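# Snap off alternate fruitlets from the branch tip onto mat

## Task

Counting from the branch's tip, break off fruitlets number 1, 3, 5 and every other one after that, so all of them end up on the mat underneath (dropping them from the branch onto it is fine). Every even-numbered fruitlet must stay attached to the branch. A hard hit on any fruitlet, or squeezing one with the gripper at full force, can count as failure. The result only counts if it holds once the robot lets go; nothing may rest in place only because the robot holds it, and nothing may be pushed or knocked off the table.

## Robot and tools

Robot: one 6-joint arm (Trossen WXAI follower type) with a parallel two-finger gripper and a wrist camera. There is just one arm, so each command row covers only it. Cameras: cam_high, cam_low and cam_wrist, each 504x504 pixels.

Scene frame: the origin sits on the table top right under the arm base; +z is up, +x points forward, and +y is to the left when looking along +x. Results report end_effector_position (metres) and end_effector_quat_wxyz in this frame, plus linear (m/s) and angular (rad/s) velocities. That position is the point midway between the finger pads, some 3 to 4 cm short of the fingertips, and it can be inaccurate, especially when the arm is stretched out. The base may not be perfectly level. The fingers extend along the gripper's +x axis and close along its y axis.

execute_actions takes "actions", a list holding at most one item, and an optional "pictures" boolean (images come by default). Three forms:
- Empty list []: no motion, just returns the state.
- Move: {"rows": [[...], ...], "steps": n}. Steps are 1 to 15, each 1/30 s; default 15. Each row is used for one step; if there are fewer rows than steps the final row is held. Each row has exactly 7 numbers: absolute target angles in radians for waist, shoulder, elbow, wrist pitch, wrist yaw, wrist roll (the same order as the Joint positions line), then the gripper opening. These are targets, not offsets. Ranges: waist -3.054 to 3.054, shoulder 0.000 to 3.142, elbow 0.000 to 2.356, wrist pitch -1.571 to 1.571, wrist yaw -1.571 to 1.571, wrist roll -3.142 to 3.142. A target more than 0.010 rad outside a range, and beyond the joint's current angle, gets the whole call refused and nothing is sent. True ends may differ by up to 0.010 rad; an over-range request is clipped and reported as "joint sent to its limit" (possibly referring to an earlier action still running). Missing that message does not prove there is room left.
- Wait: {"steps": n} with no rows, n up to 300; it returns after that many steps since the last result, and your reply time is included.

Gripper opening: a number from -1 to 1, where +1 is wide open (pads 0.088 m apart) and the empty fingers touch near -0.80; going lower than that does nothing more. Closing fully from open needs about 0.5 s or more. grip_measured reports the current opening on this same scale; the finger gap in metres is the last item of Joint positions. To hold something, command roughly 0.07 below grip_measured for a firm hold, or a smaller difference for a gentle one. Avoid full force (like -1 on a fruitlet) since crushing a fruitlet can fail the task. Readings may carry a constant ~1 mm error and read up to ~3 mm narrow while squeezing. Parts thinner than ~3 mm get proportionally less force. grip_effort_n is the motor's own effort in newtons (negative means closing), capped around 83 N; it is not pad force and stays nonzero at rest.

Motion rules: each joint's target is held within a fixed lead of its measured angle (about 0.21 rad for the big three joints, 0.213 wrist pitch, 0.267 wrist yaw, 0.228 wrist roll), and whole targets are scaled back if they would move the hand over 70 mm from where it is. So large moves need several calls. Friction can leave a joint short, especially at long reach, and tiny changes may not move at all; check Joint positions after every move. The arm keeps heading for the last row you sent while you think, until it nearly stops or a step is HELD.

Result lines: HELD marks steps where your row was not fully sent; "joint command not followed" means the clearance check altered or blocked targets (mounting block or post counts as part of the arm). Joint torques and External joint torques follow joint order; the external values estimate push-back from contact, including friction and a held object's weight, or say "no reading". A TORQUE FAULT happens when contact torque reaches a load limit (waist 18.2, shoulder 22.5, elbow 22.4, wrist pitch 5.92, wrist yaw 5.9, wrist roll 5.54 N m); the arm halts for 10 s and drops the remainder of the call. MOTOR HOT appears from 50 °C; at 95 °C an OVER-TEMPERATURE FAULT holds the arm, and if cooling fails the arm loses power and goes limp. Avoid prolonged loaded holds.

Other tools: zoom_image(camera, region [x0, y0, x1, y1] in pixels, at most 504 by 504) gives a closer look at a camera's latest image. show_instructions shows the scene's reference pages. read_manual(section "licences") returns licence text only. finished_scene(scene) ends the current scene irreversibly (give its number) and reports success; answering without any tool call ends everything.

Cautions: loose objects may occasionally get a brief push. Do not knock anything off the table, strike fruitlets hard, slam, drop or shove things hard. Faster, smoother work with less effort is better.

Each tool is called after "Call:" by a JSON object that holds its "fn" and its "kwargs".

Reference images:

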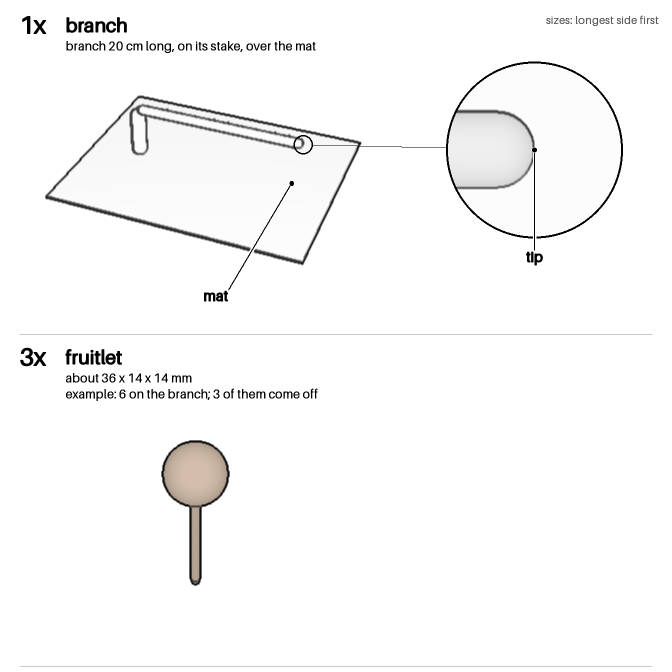

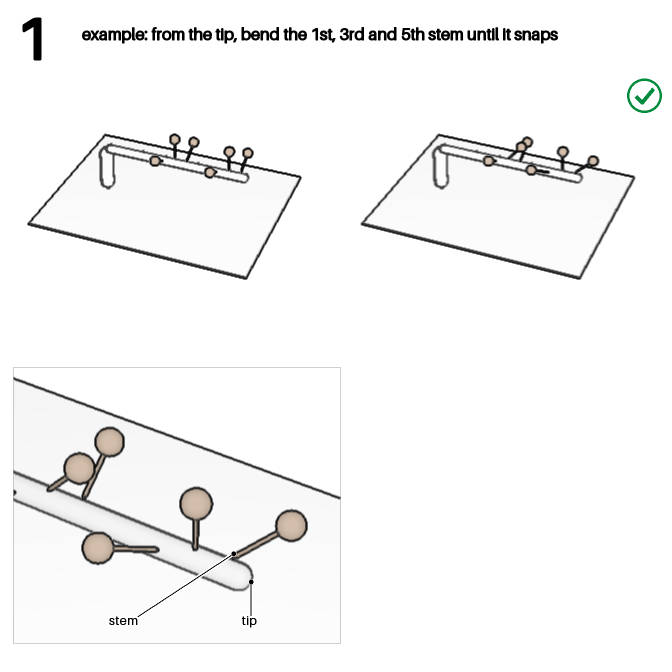

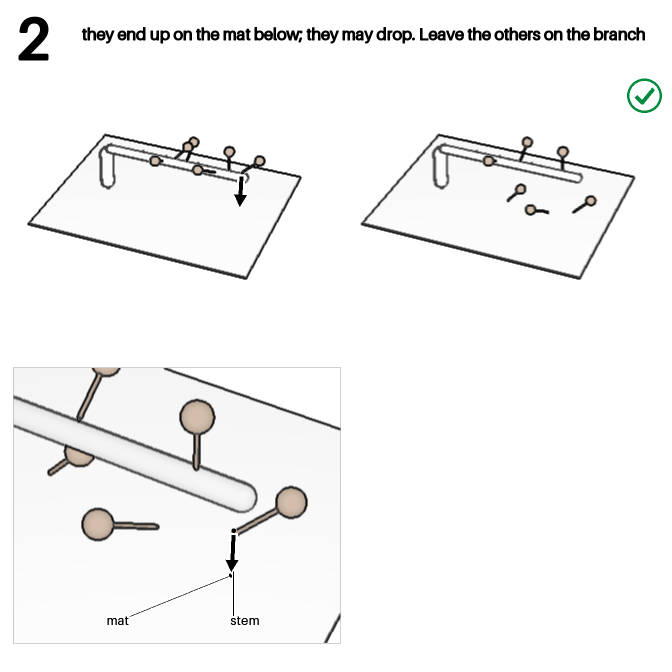

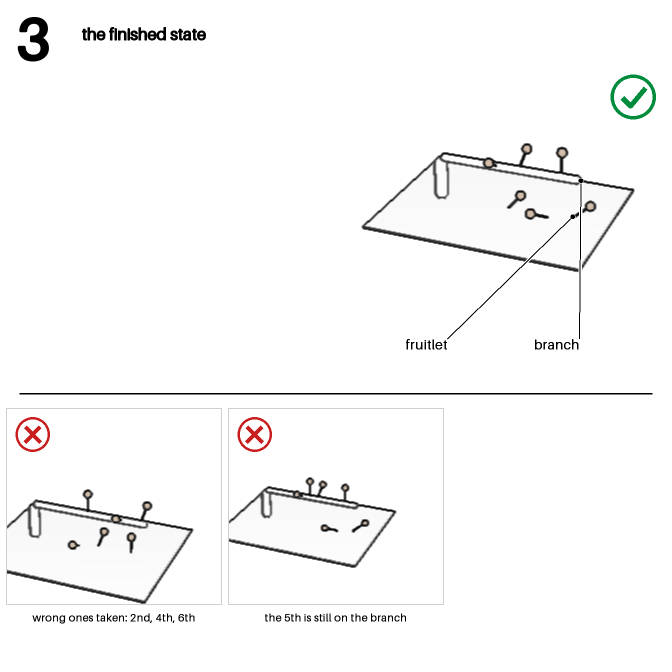

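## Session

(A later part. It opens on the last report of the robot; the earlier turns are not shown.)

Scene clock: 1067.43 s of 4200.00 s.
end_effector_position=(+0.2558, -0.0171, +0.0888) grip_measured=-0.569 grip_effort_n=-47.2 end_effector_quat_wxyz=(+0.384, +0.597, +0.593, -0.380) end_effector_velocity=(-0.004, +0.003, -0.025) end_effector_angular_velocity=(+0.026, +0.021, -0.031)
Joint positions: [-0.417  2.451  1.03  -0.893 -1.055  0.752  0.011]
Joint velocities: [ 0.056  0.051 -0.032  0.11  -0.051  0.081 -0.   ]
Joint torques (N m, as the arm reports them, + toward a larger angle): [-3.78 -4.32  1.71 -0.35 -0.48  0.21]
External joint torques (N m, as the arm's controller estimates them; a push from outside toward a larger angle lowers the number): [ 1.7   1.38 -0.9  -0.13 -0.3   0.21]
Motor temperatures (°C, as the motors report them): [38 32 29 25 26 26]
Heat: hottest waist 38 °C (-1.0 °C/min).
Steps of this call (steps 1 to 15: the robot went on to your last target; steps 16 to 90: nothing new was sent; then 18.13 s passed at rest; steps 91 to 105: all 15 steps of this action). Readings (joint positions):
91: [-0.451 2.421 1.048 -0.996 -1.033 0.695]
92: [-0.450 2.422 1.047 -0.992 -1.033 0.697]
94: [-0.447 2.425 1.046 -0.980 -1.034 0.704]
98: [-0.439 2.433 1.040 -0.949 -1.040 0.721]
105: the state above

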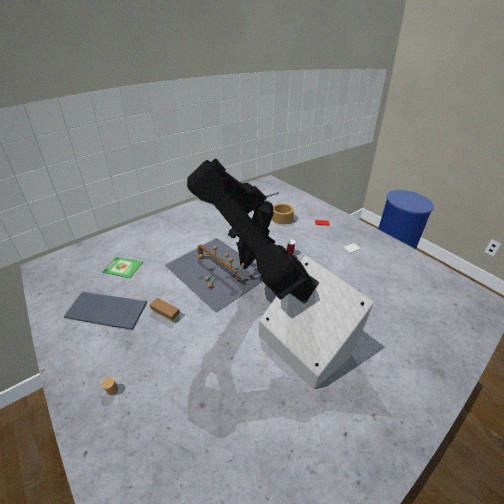

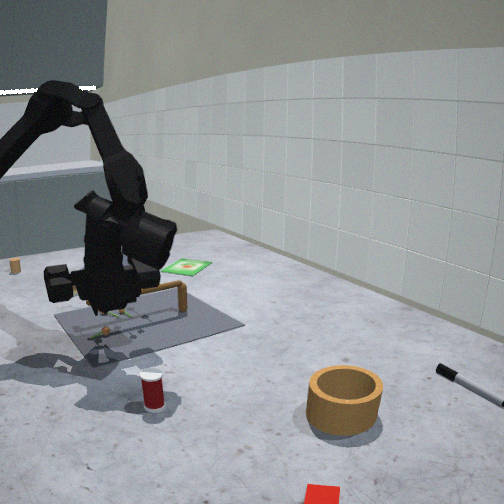

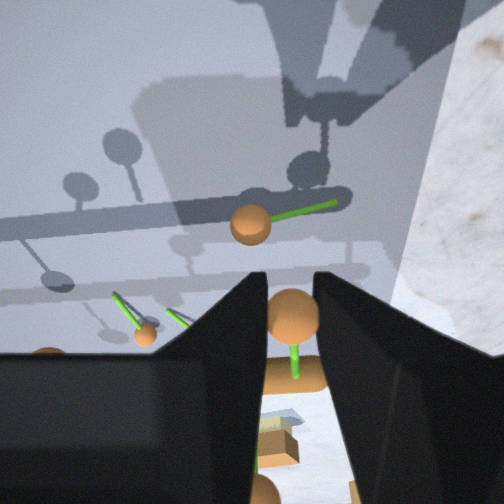

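Still moving; continue down a bit.

Call:
{"fn": "execute_actions", "kwargs": {"actions": [{"rows":[[-0.400,2.467,1.016,-0.875,-1.069,0.770,-0.578],[-0.397,2.469,1.015,-0.868,-1.071,0.774,-0.578],[-0.394,2.471,1.013,-0.861,-1.073,0.778,-0.578],[-0.391,2.473,1.012,-0.854,-1.075,0.782,-0.578],[-0.388,2.475,1.010,-0.847,-1.077,0.786,-0.578],[-0.385,2.477,1.009,-0.840,-1.079,0.790,-0.578]],"steps":15}]}}

Scene clock: 1072.57 s of 4200.00 s.
end_effector_position=(+0.2557, -0.0166, +0.0795) grip_measured=-0.569 grip_effort_n=-47.2 end_effector_quat_wxyz=(+0.384, +0.597, +0.594, -0.379) end_effector_velocity=(+0.002, +0.001, +0.001) end_effector_angular_velocity=(+0.001, -0.008, +0.001)
Joint positions: [-0.394  2.465  1.018 -0.841 -1.072  0.784  0.011]
Joint velocities: [ 0.002 -0.007 -0.002  0.007 -0.007  0.007 -0.   ]
Joint torques (N m, as the arm reports them, + toward a larger angle): [-3.76 -4.22  1.65 -0.28 -0.43  0.2 ]
External joint torques (N m, as the arm's controller estimates them; a push from outside toward a larger angle lowers the number): [ 1.57  1.43 -0.85 -0.1  -0.24  0.2 ]
Motor temperatures (°C, as the motors report them): [38 32 29 25 26 26]
Heat: hottest waist 38 °C (+0.0 °C/min).
Steps of this call (steps 1 to 30: the robot went on to your last target; steps 31 to 90: nothing new was sent; then 1.63 s passed at rest; steps 91 to 105: all 15 steps of this action). Readings (joint positions):
91: [-0.412 2.454 1.027 -0.880 -1.059 0.761]
92: [-0.411 2.454 1.026 -0.877 -1.060 0.762]
94: [-0.408 2.457 1.024 -0.868 -1.064 0.768]
98: [-0.396 2.464 1.020 -0.847 -1.069 0.779]
105: the state above

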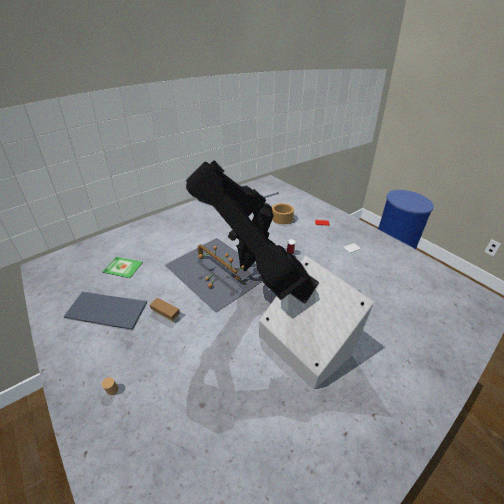

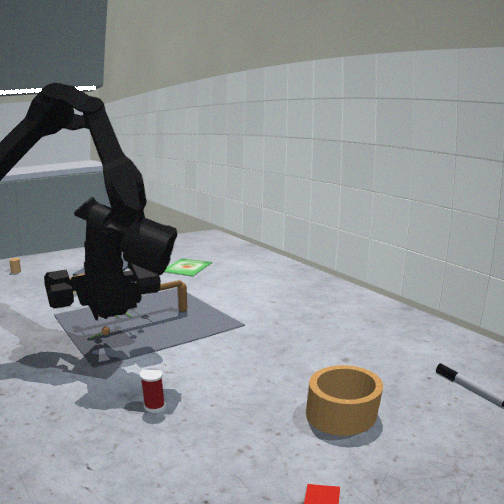

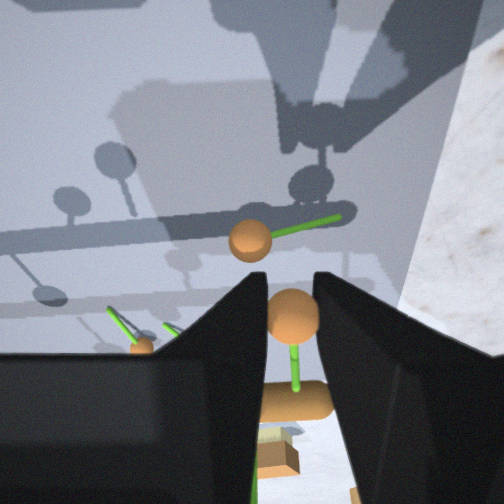

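Call:
{"fn": "execute_actions", "kwargs": {"actions": [{"rows":[[-0.382,2.479,1.007,-0.833,-1.081,0.794,-0.578],[-0.379,2.481,1.006,-0.826,-1.083,0.798,-0.578],[-0.376,2.483,1.004,-0.819,-1.085,0.802,-0.578],[-0.373,2.485,1.003,-0.812,-1.087,0.806,-0.578],[-0.370,2.487,1.001,-0.805,-1.089,0.810,-0.578],[-0.367,2.489,1.000,-0.798,-1.091,0.814,-0.578],[-0.364,2.491,0.998,-0.791,-1.093,0.818,-0.578],[-0.361,2.493,0.997,-0.784,-1.095,0.822,-0.578]],"steps":15}]}}

Scene clock: 1086.80 s of 4200.00 s.
end_effector_position=(+0.2536, -0.0142, +0.0688) grip_measured=-0.569 grip_effort_n=-47.2 end_effector_quat_wxyz=(+0.380, +0.596, +0.597, -0.379) end_effector_velocity=(+0.002, -0.003, +0.000) end_effector_angular_velocity=(-0.000, -0.018, -0.003)
Joint positions: [-0.364  2.481  1.003 -0.788 -1.091  0.815  0.011]
Joint velocities: [-0.007  0.002 -0.002  0.022 -0.007  0.007 -0.   ]
Joint torques (N m, as the arm reports them, + toward a larger angle): [-4.19 -4.13  1.74 -0.1  -0.32  0.2 ]
External joint torques (N m, as the arm's controller estimates them; a push from outside toward a larger angle lowers the number): [ 1.2   1.4  -0.5   0.09 -0.14  0.2 ]
Motor temperatures (°C, as the motors report them): [38 32 29 25 26 26]
Heat: hottest waist 38 °C (+0.0 °C/min).
Steps of this call (steps 1 to 15: the robot went on to your last target; steps 16 to 90: nothing new was sent; then 10.73 s passed at rest; steps 91 to 105: all 15 steps of this action). Readings (joint positions):
91: [-0.393 2.466 1.018 -0.838 -1.073 0.785]
92: [-0.393 2.466 1.017 -0.835 -1.074 0.787]
94: [-0.387 2.468 1.014 -0.828 -1.080 0.792]
98: [-0.371 2.477 1.006 -0.804 -1.086 0.806]
105: the state above

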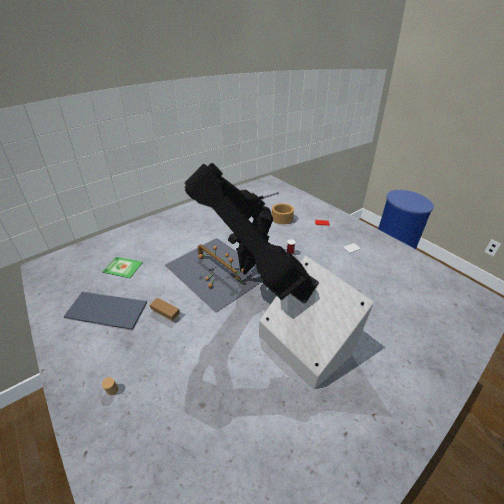

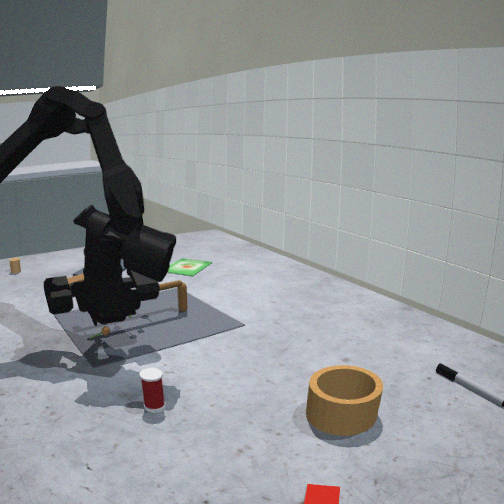

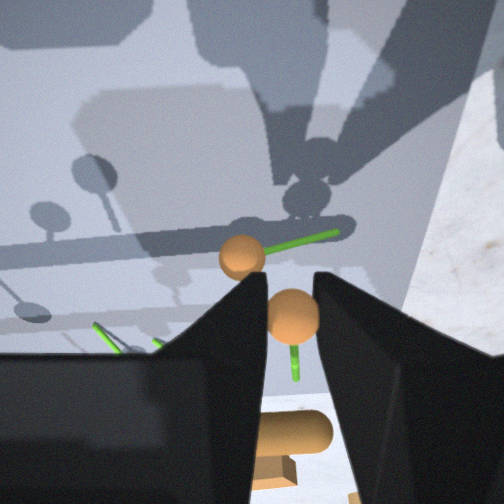

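Call:
{"fn": "execute_actions", "kwargs": {"actions": [{"rows":[[-0.361,2.493,0.997,-0.784,-1.095,0.822,-0.52],[-0.361,2.493,0.997,-0.784,-1.095,0.822,-0.48],[-0.361,2.493,0.997,-0.784,-1.095,0.822,-0.42]],"steps":12}]}}

Scene clock: 1095.77 s of 4200.00 s.
end_effector_position=(+0.2538, -0.0142, +0.0686) grip_measured=-0.428 grip_effort_n=13.7 end_effector_quat_wxyz=(+0.380, +0.596, +0.597, -0.379) end_effector_velocity=(-0.000, +0.002, +0.000) end_effector_angular_velocity=(+0.008, -0.007, +0.015)
Joint positions: [-0.364  2.482  1.003 -0.786 -1.091  0.816  0.018]
Joint velocities: [ 0.002 -0.002 -0.002 -0.007 -0.007 -0.022  0.002]
Joint torques (N m, as the arm reports them, + toward a larger angle): [-4.2  -4.19  1.78 -0.12 -0.31  0.21]
External joint torques (N m, as the arm's controller estimates them; a push from outside toward a larger angle lowers the number): [ 1.07  1.35 -0.43  0.07 -0.12  0.22]
Motor temperatures (°C, as the motors report them): [38 31 29 25 26 26]
Heat: hottest waist 38 °C (+0.0 °C/min).
Steps of this call (steps 1 to 15: the robot went on to your last target; steps 16 to 90: nothing new was sent; then 5.57 s passed at rest; steps 91 to 102: all 12 steps of this action). Readings (joint positions):
91: [-0.364 2.482 1.003 -0.786 -1.091 0.816]
92: [-0.364 2.482 1.003 -0.786 -1.091 0.816]
94: [-0.364 2.482 1.003 -0.786 -1.091 0.816]
98: [-0.364 2.482 1.003 -0.786 -1.091 0.816]
102: the state above

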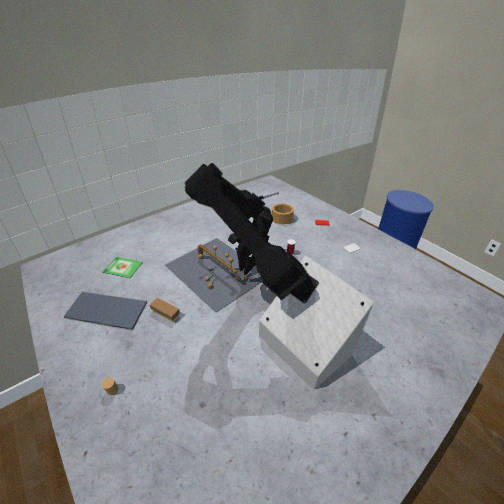

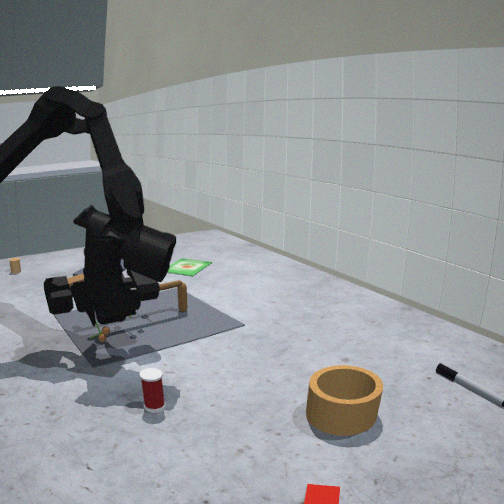

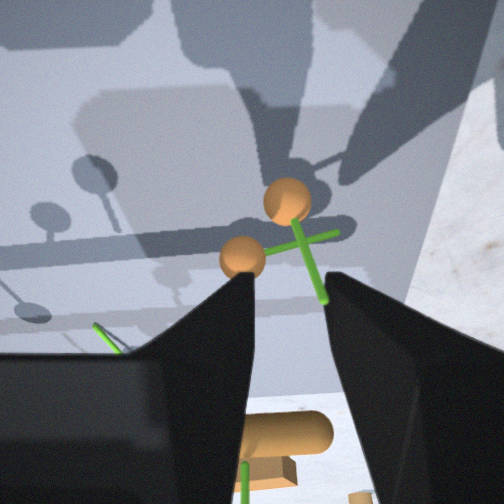

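Call:
{"fn": "execute_actions", "kwargs": {"actions": [{"rows":[[-0.40,2.47,1.01,-0.85,-1.07,0.78,-0.42],[-0.44,2.45,1.03,-0.92,-1.04,0.73,-0.42],[-0.48,2.43,1.05,-1.0,-1.01,0.67,-0.42],[-0.52,2.41,1.07,-1.08,-0.98,0.61,-0.42],[-0.56,2.40,1.10,-1.16,-0.95,0.56,-0.42],[-0.60,2.38,1.13,-1.23,-0.92,0.52,-0.42],[-0.62,2.3,1.14,-1.26,-0.90,0.5,-0.42],[-0.62,2.2,1.14,-1.26,-0.88,0.5,-0.42],[-0.62,2.1,1.14,-1.2,-0.8,0.4,-0.42],[-0.62,2.0,1.1,-1.1,-0.7,0.3,-0.42],[-0.62,1.9,1.05,-1.0,-0.6,0.2,-0.42]],"steps":15}]}}

Call:
{"fn": "execute_actions", "kwargs": {"actions": [{"steps":10}]}}

Scene clock: 1108.53 s of 4200.00 s.
end_effector_position=(+0.2629, -0.0371, +0.2130) grip_measured=-0.422 grip_effort_n=12.3 end_effector_quat_wxyz=(+0.656, +0.326, +0.602, -0.317) end_effector_velocity=(+0.060, +0.085, +0.241) end_effector_angular_velocity=(-1.167, -0.547, +1.418)
Joint positions: [-0.617  2.007  1.075 -1.033 -0.655  0.266  0.018]
Joint velocities: [-0.007 -1.287 -0.11   0.227  0.462 -0.637 -0.   ]
Joint torques (N m, as the arm reports them, + toward a larger angle): [-4.04 -3.68  3.4   0.52  0.15 -0.26]
External joint torques (N m, as the arm's controller estimates them; a push from outside toward a larger angle lowers the number): [ 0.54 -0.98 -0.4   0.05  0.07 -0.24]
Motor temperatures (°C, as the motors report them): [38 31 29 25 26 26]
Heat: hottest waist 38 °C (+0.0 °C/min).
Steps of this call (steps 1 to 15: the robot went on to your last target; steps 16 to 90: nothing new was sent; then 9.27 s passed at rest; steps 91 to 105: all 15 steps of this action). Readings (joint positions):
91: [-0.366 2.482 1.003 -0.795 -1.091 0.814]
92: [-0.376 2.480 1.008 -0.827 -1.081 0.796]
94: [-0.423 2.468 1.023 -0.928 -1.040 0.726]
98: [-0.561 2.381 1.090 -1.134 -0.943 0.580]
105: the state above

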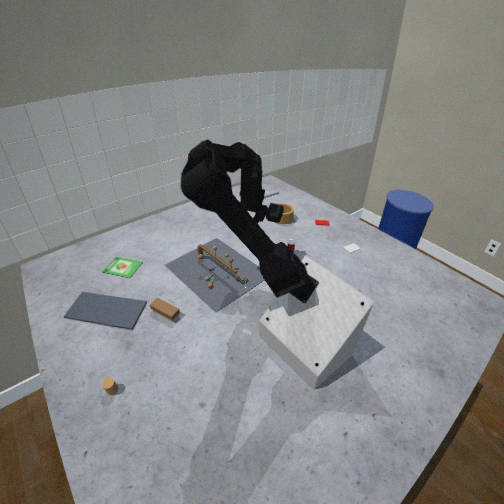

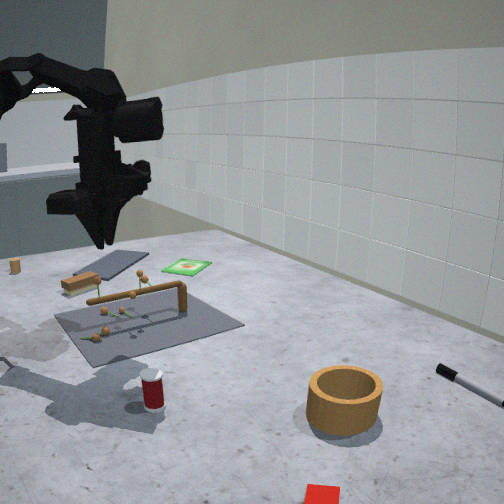

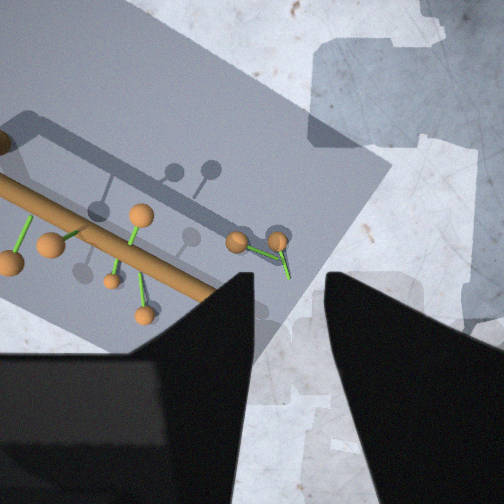

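Scene clock: 1108.87 s of 4200.00 s.
end_effector_position=(+0.2652, -0.0338, +0.2295) grip_measured=-0.422 grip_effort_n=12.3 end_effector_quat_wxyz=(+0.699, +0.262, +0.592, -0.305) end_effector_velocity=(+0.005, -0.001, +0.004) end_effector_angular_velocity=(-0.039, -0.025, +0.055)
Joint positions: [-0.618  1.913  1.059 -1.004 -0.605  0.209  0.018]
Joint velocities: [ 0.002 -0.027 -0.007  0.037  0.007 -0.022 -0.   ]
Joint torques (N m, as the arm reports them, + toward a larger angle): [-3.99 -5.16  4.18  0.53  0.12 -0.28]
External joint torques (N m, as the arm's controller estimates them; a push from outside toward a larger angle lowers the number): [ 0.55 -0.99 -0.89 -0.04  0.11 -0.28]
Motor temperatures (°C, as the motors report them): [38 31 29 25 26 26]
Heat: hottest waist 38 °C (+0.0 °C/min).
Steps of this call (steps 1 to 10: the robot went on to your last target). Readings (joint positions):
1: [-0.617 1.971 1.073 -1.025 -0.643 0.250]
2: [-0.617 1.945 1.073 -1.017 -0.634 0.238]
4: [-0.617 1.919 1.071 -1.009 -0.621 0.223]
8: [-0.618 1.914 1.061 -1.005 -0.607 0.211]
10: the state above

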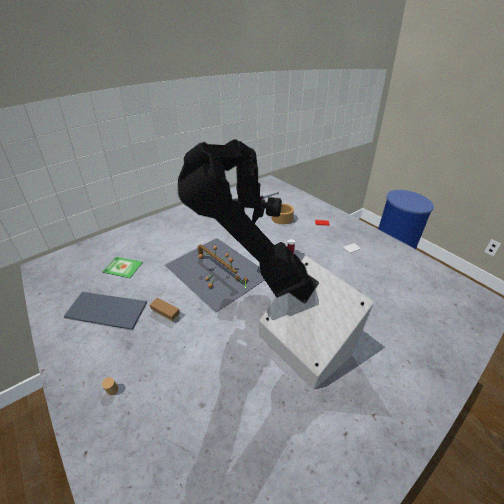

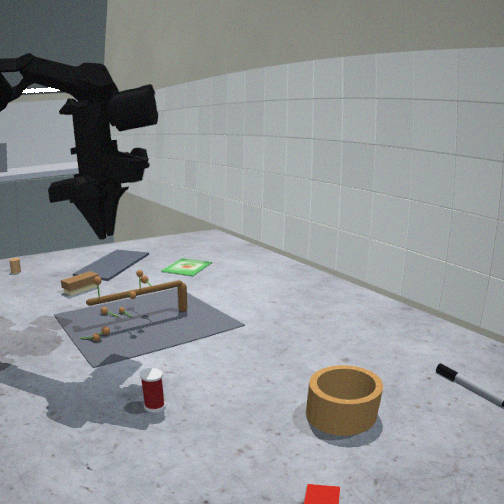

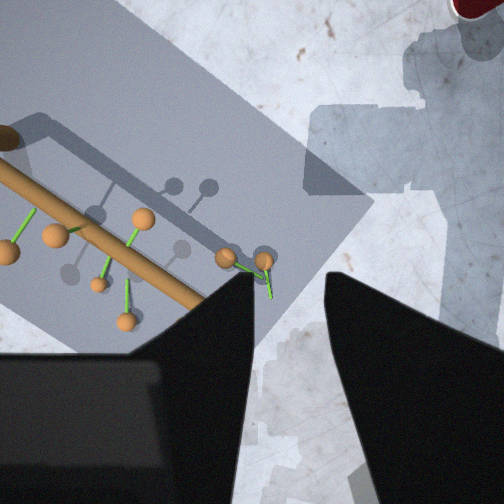

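Call:
{"fn": "finished_scene", "kwargs": {"scene": 1}}

The scene is finished: the task was done.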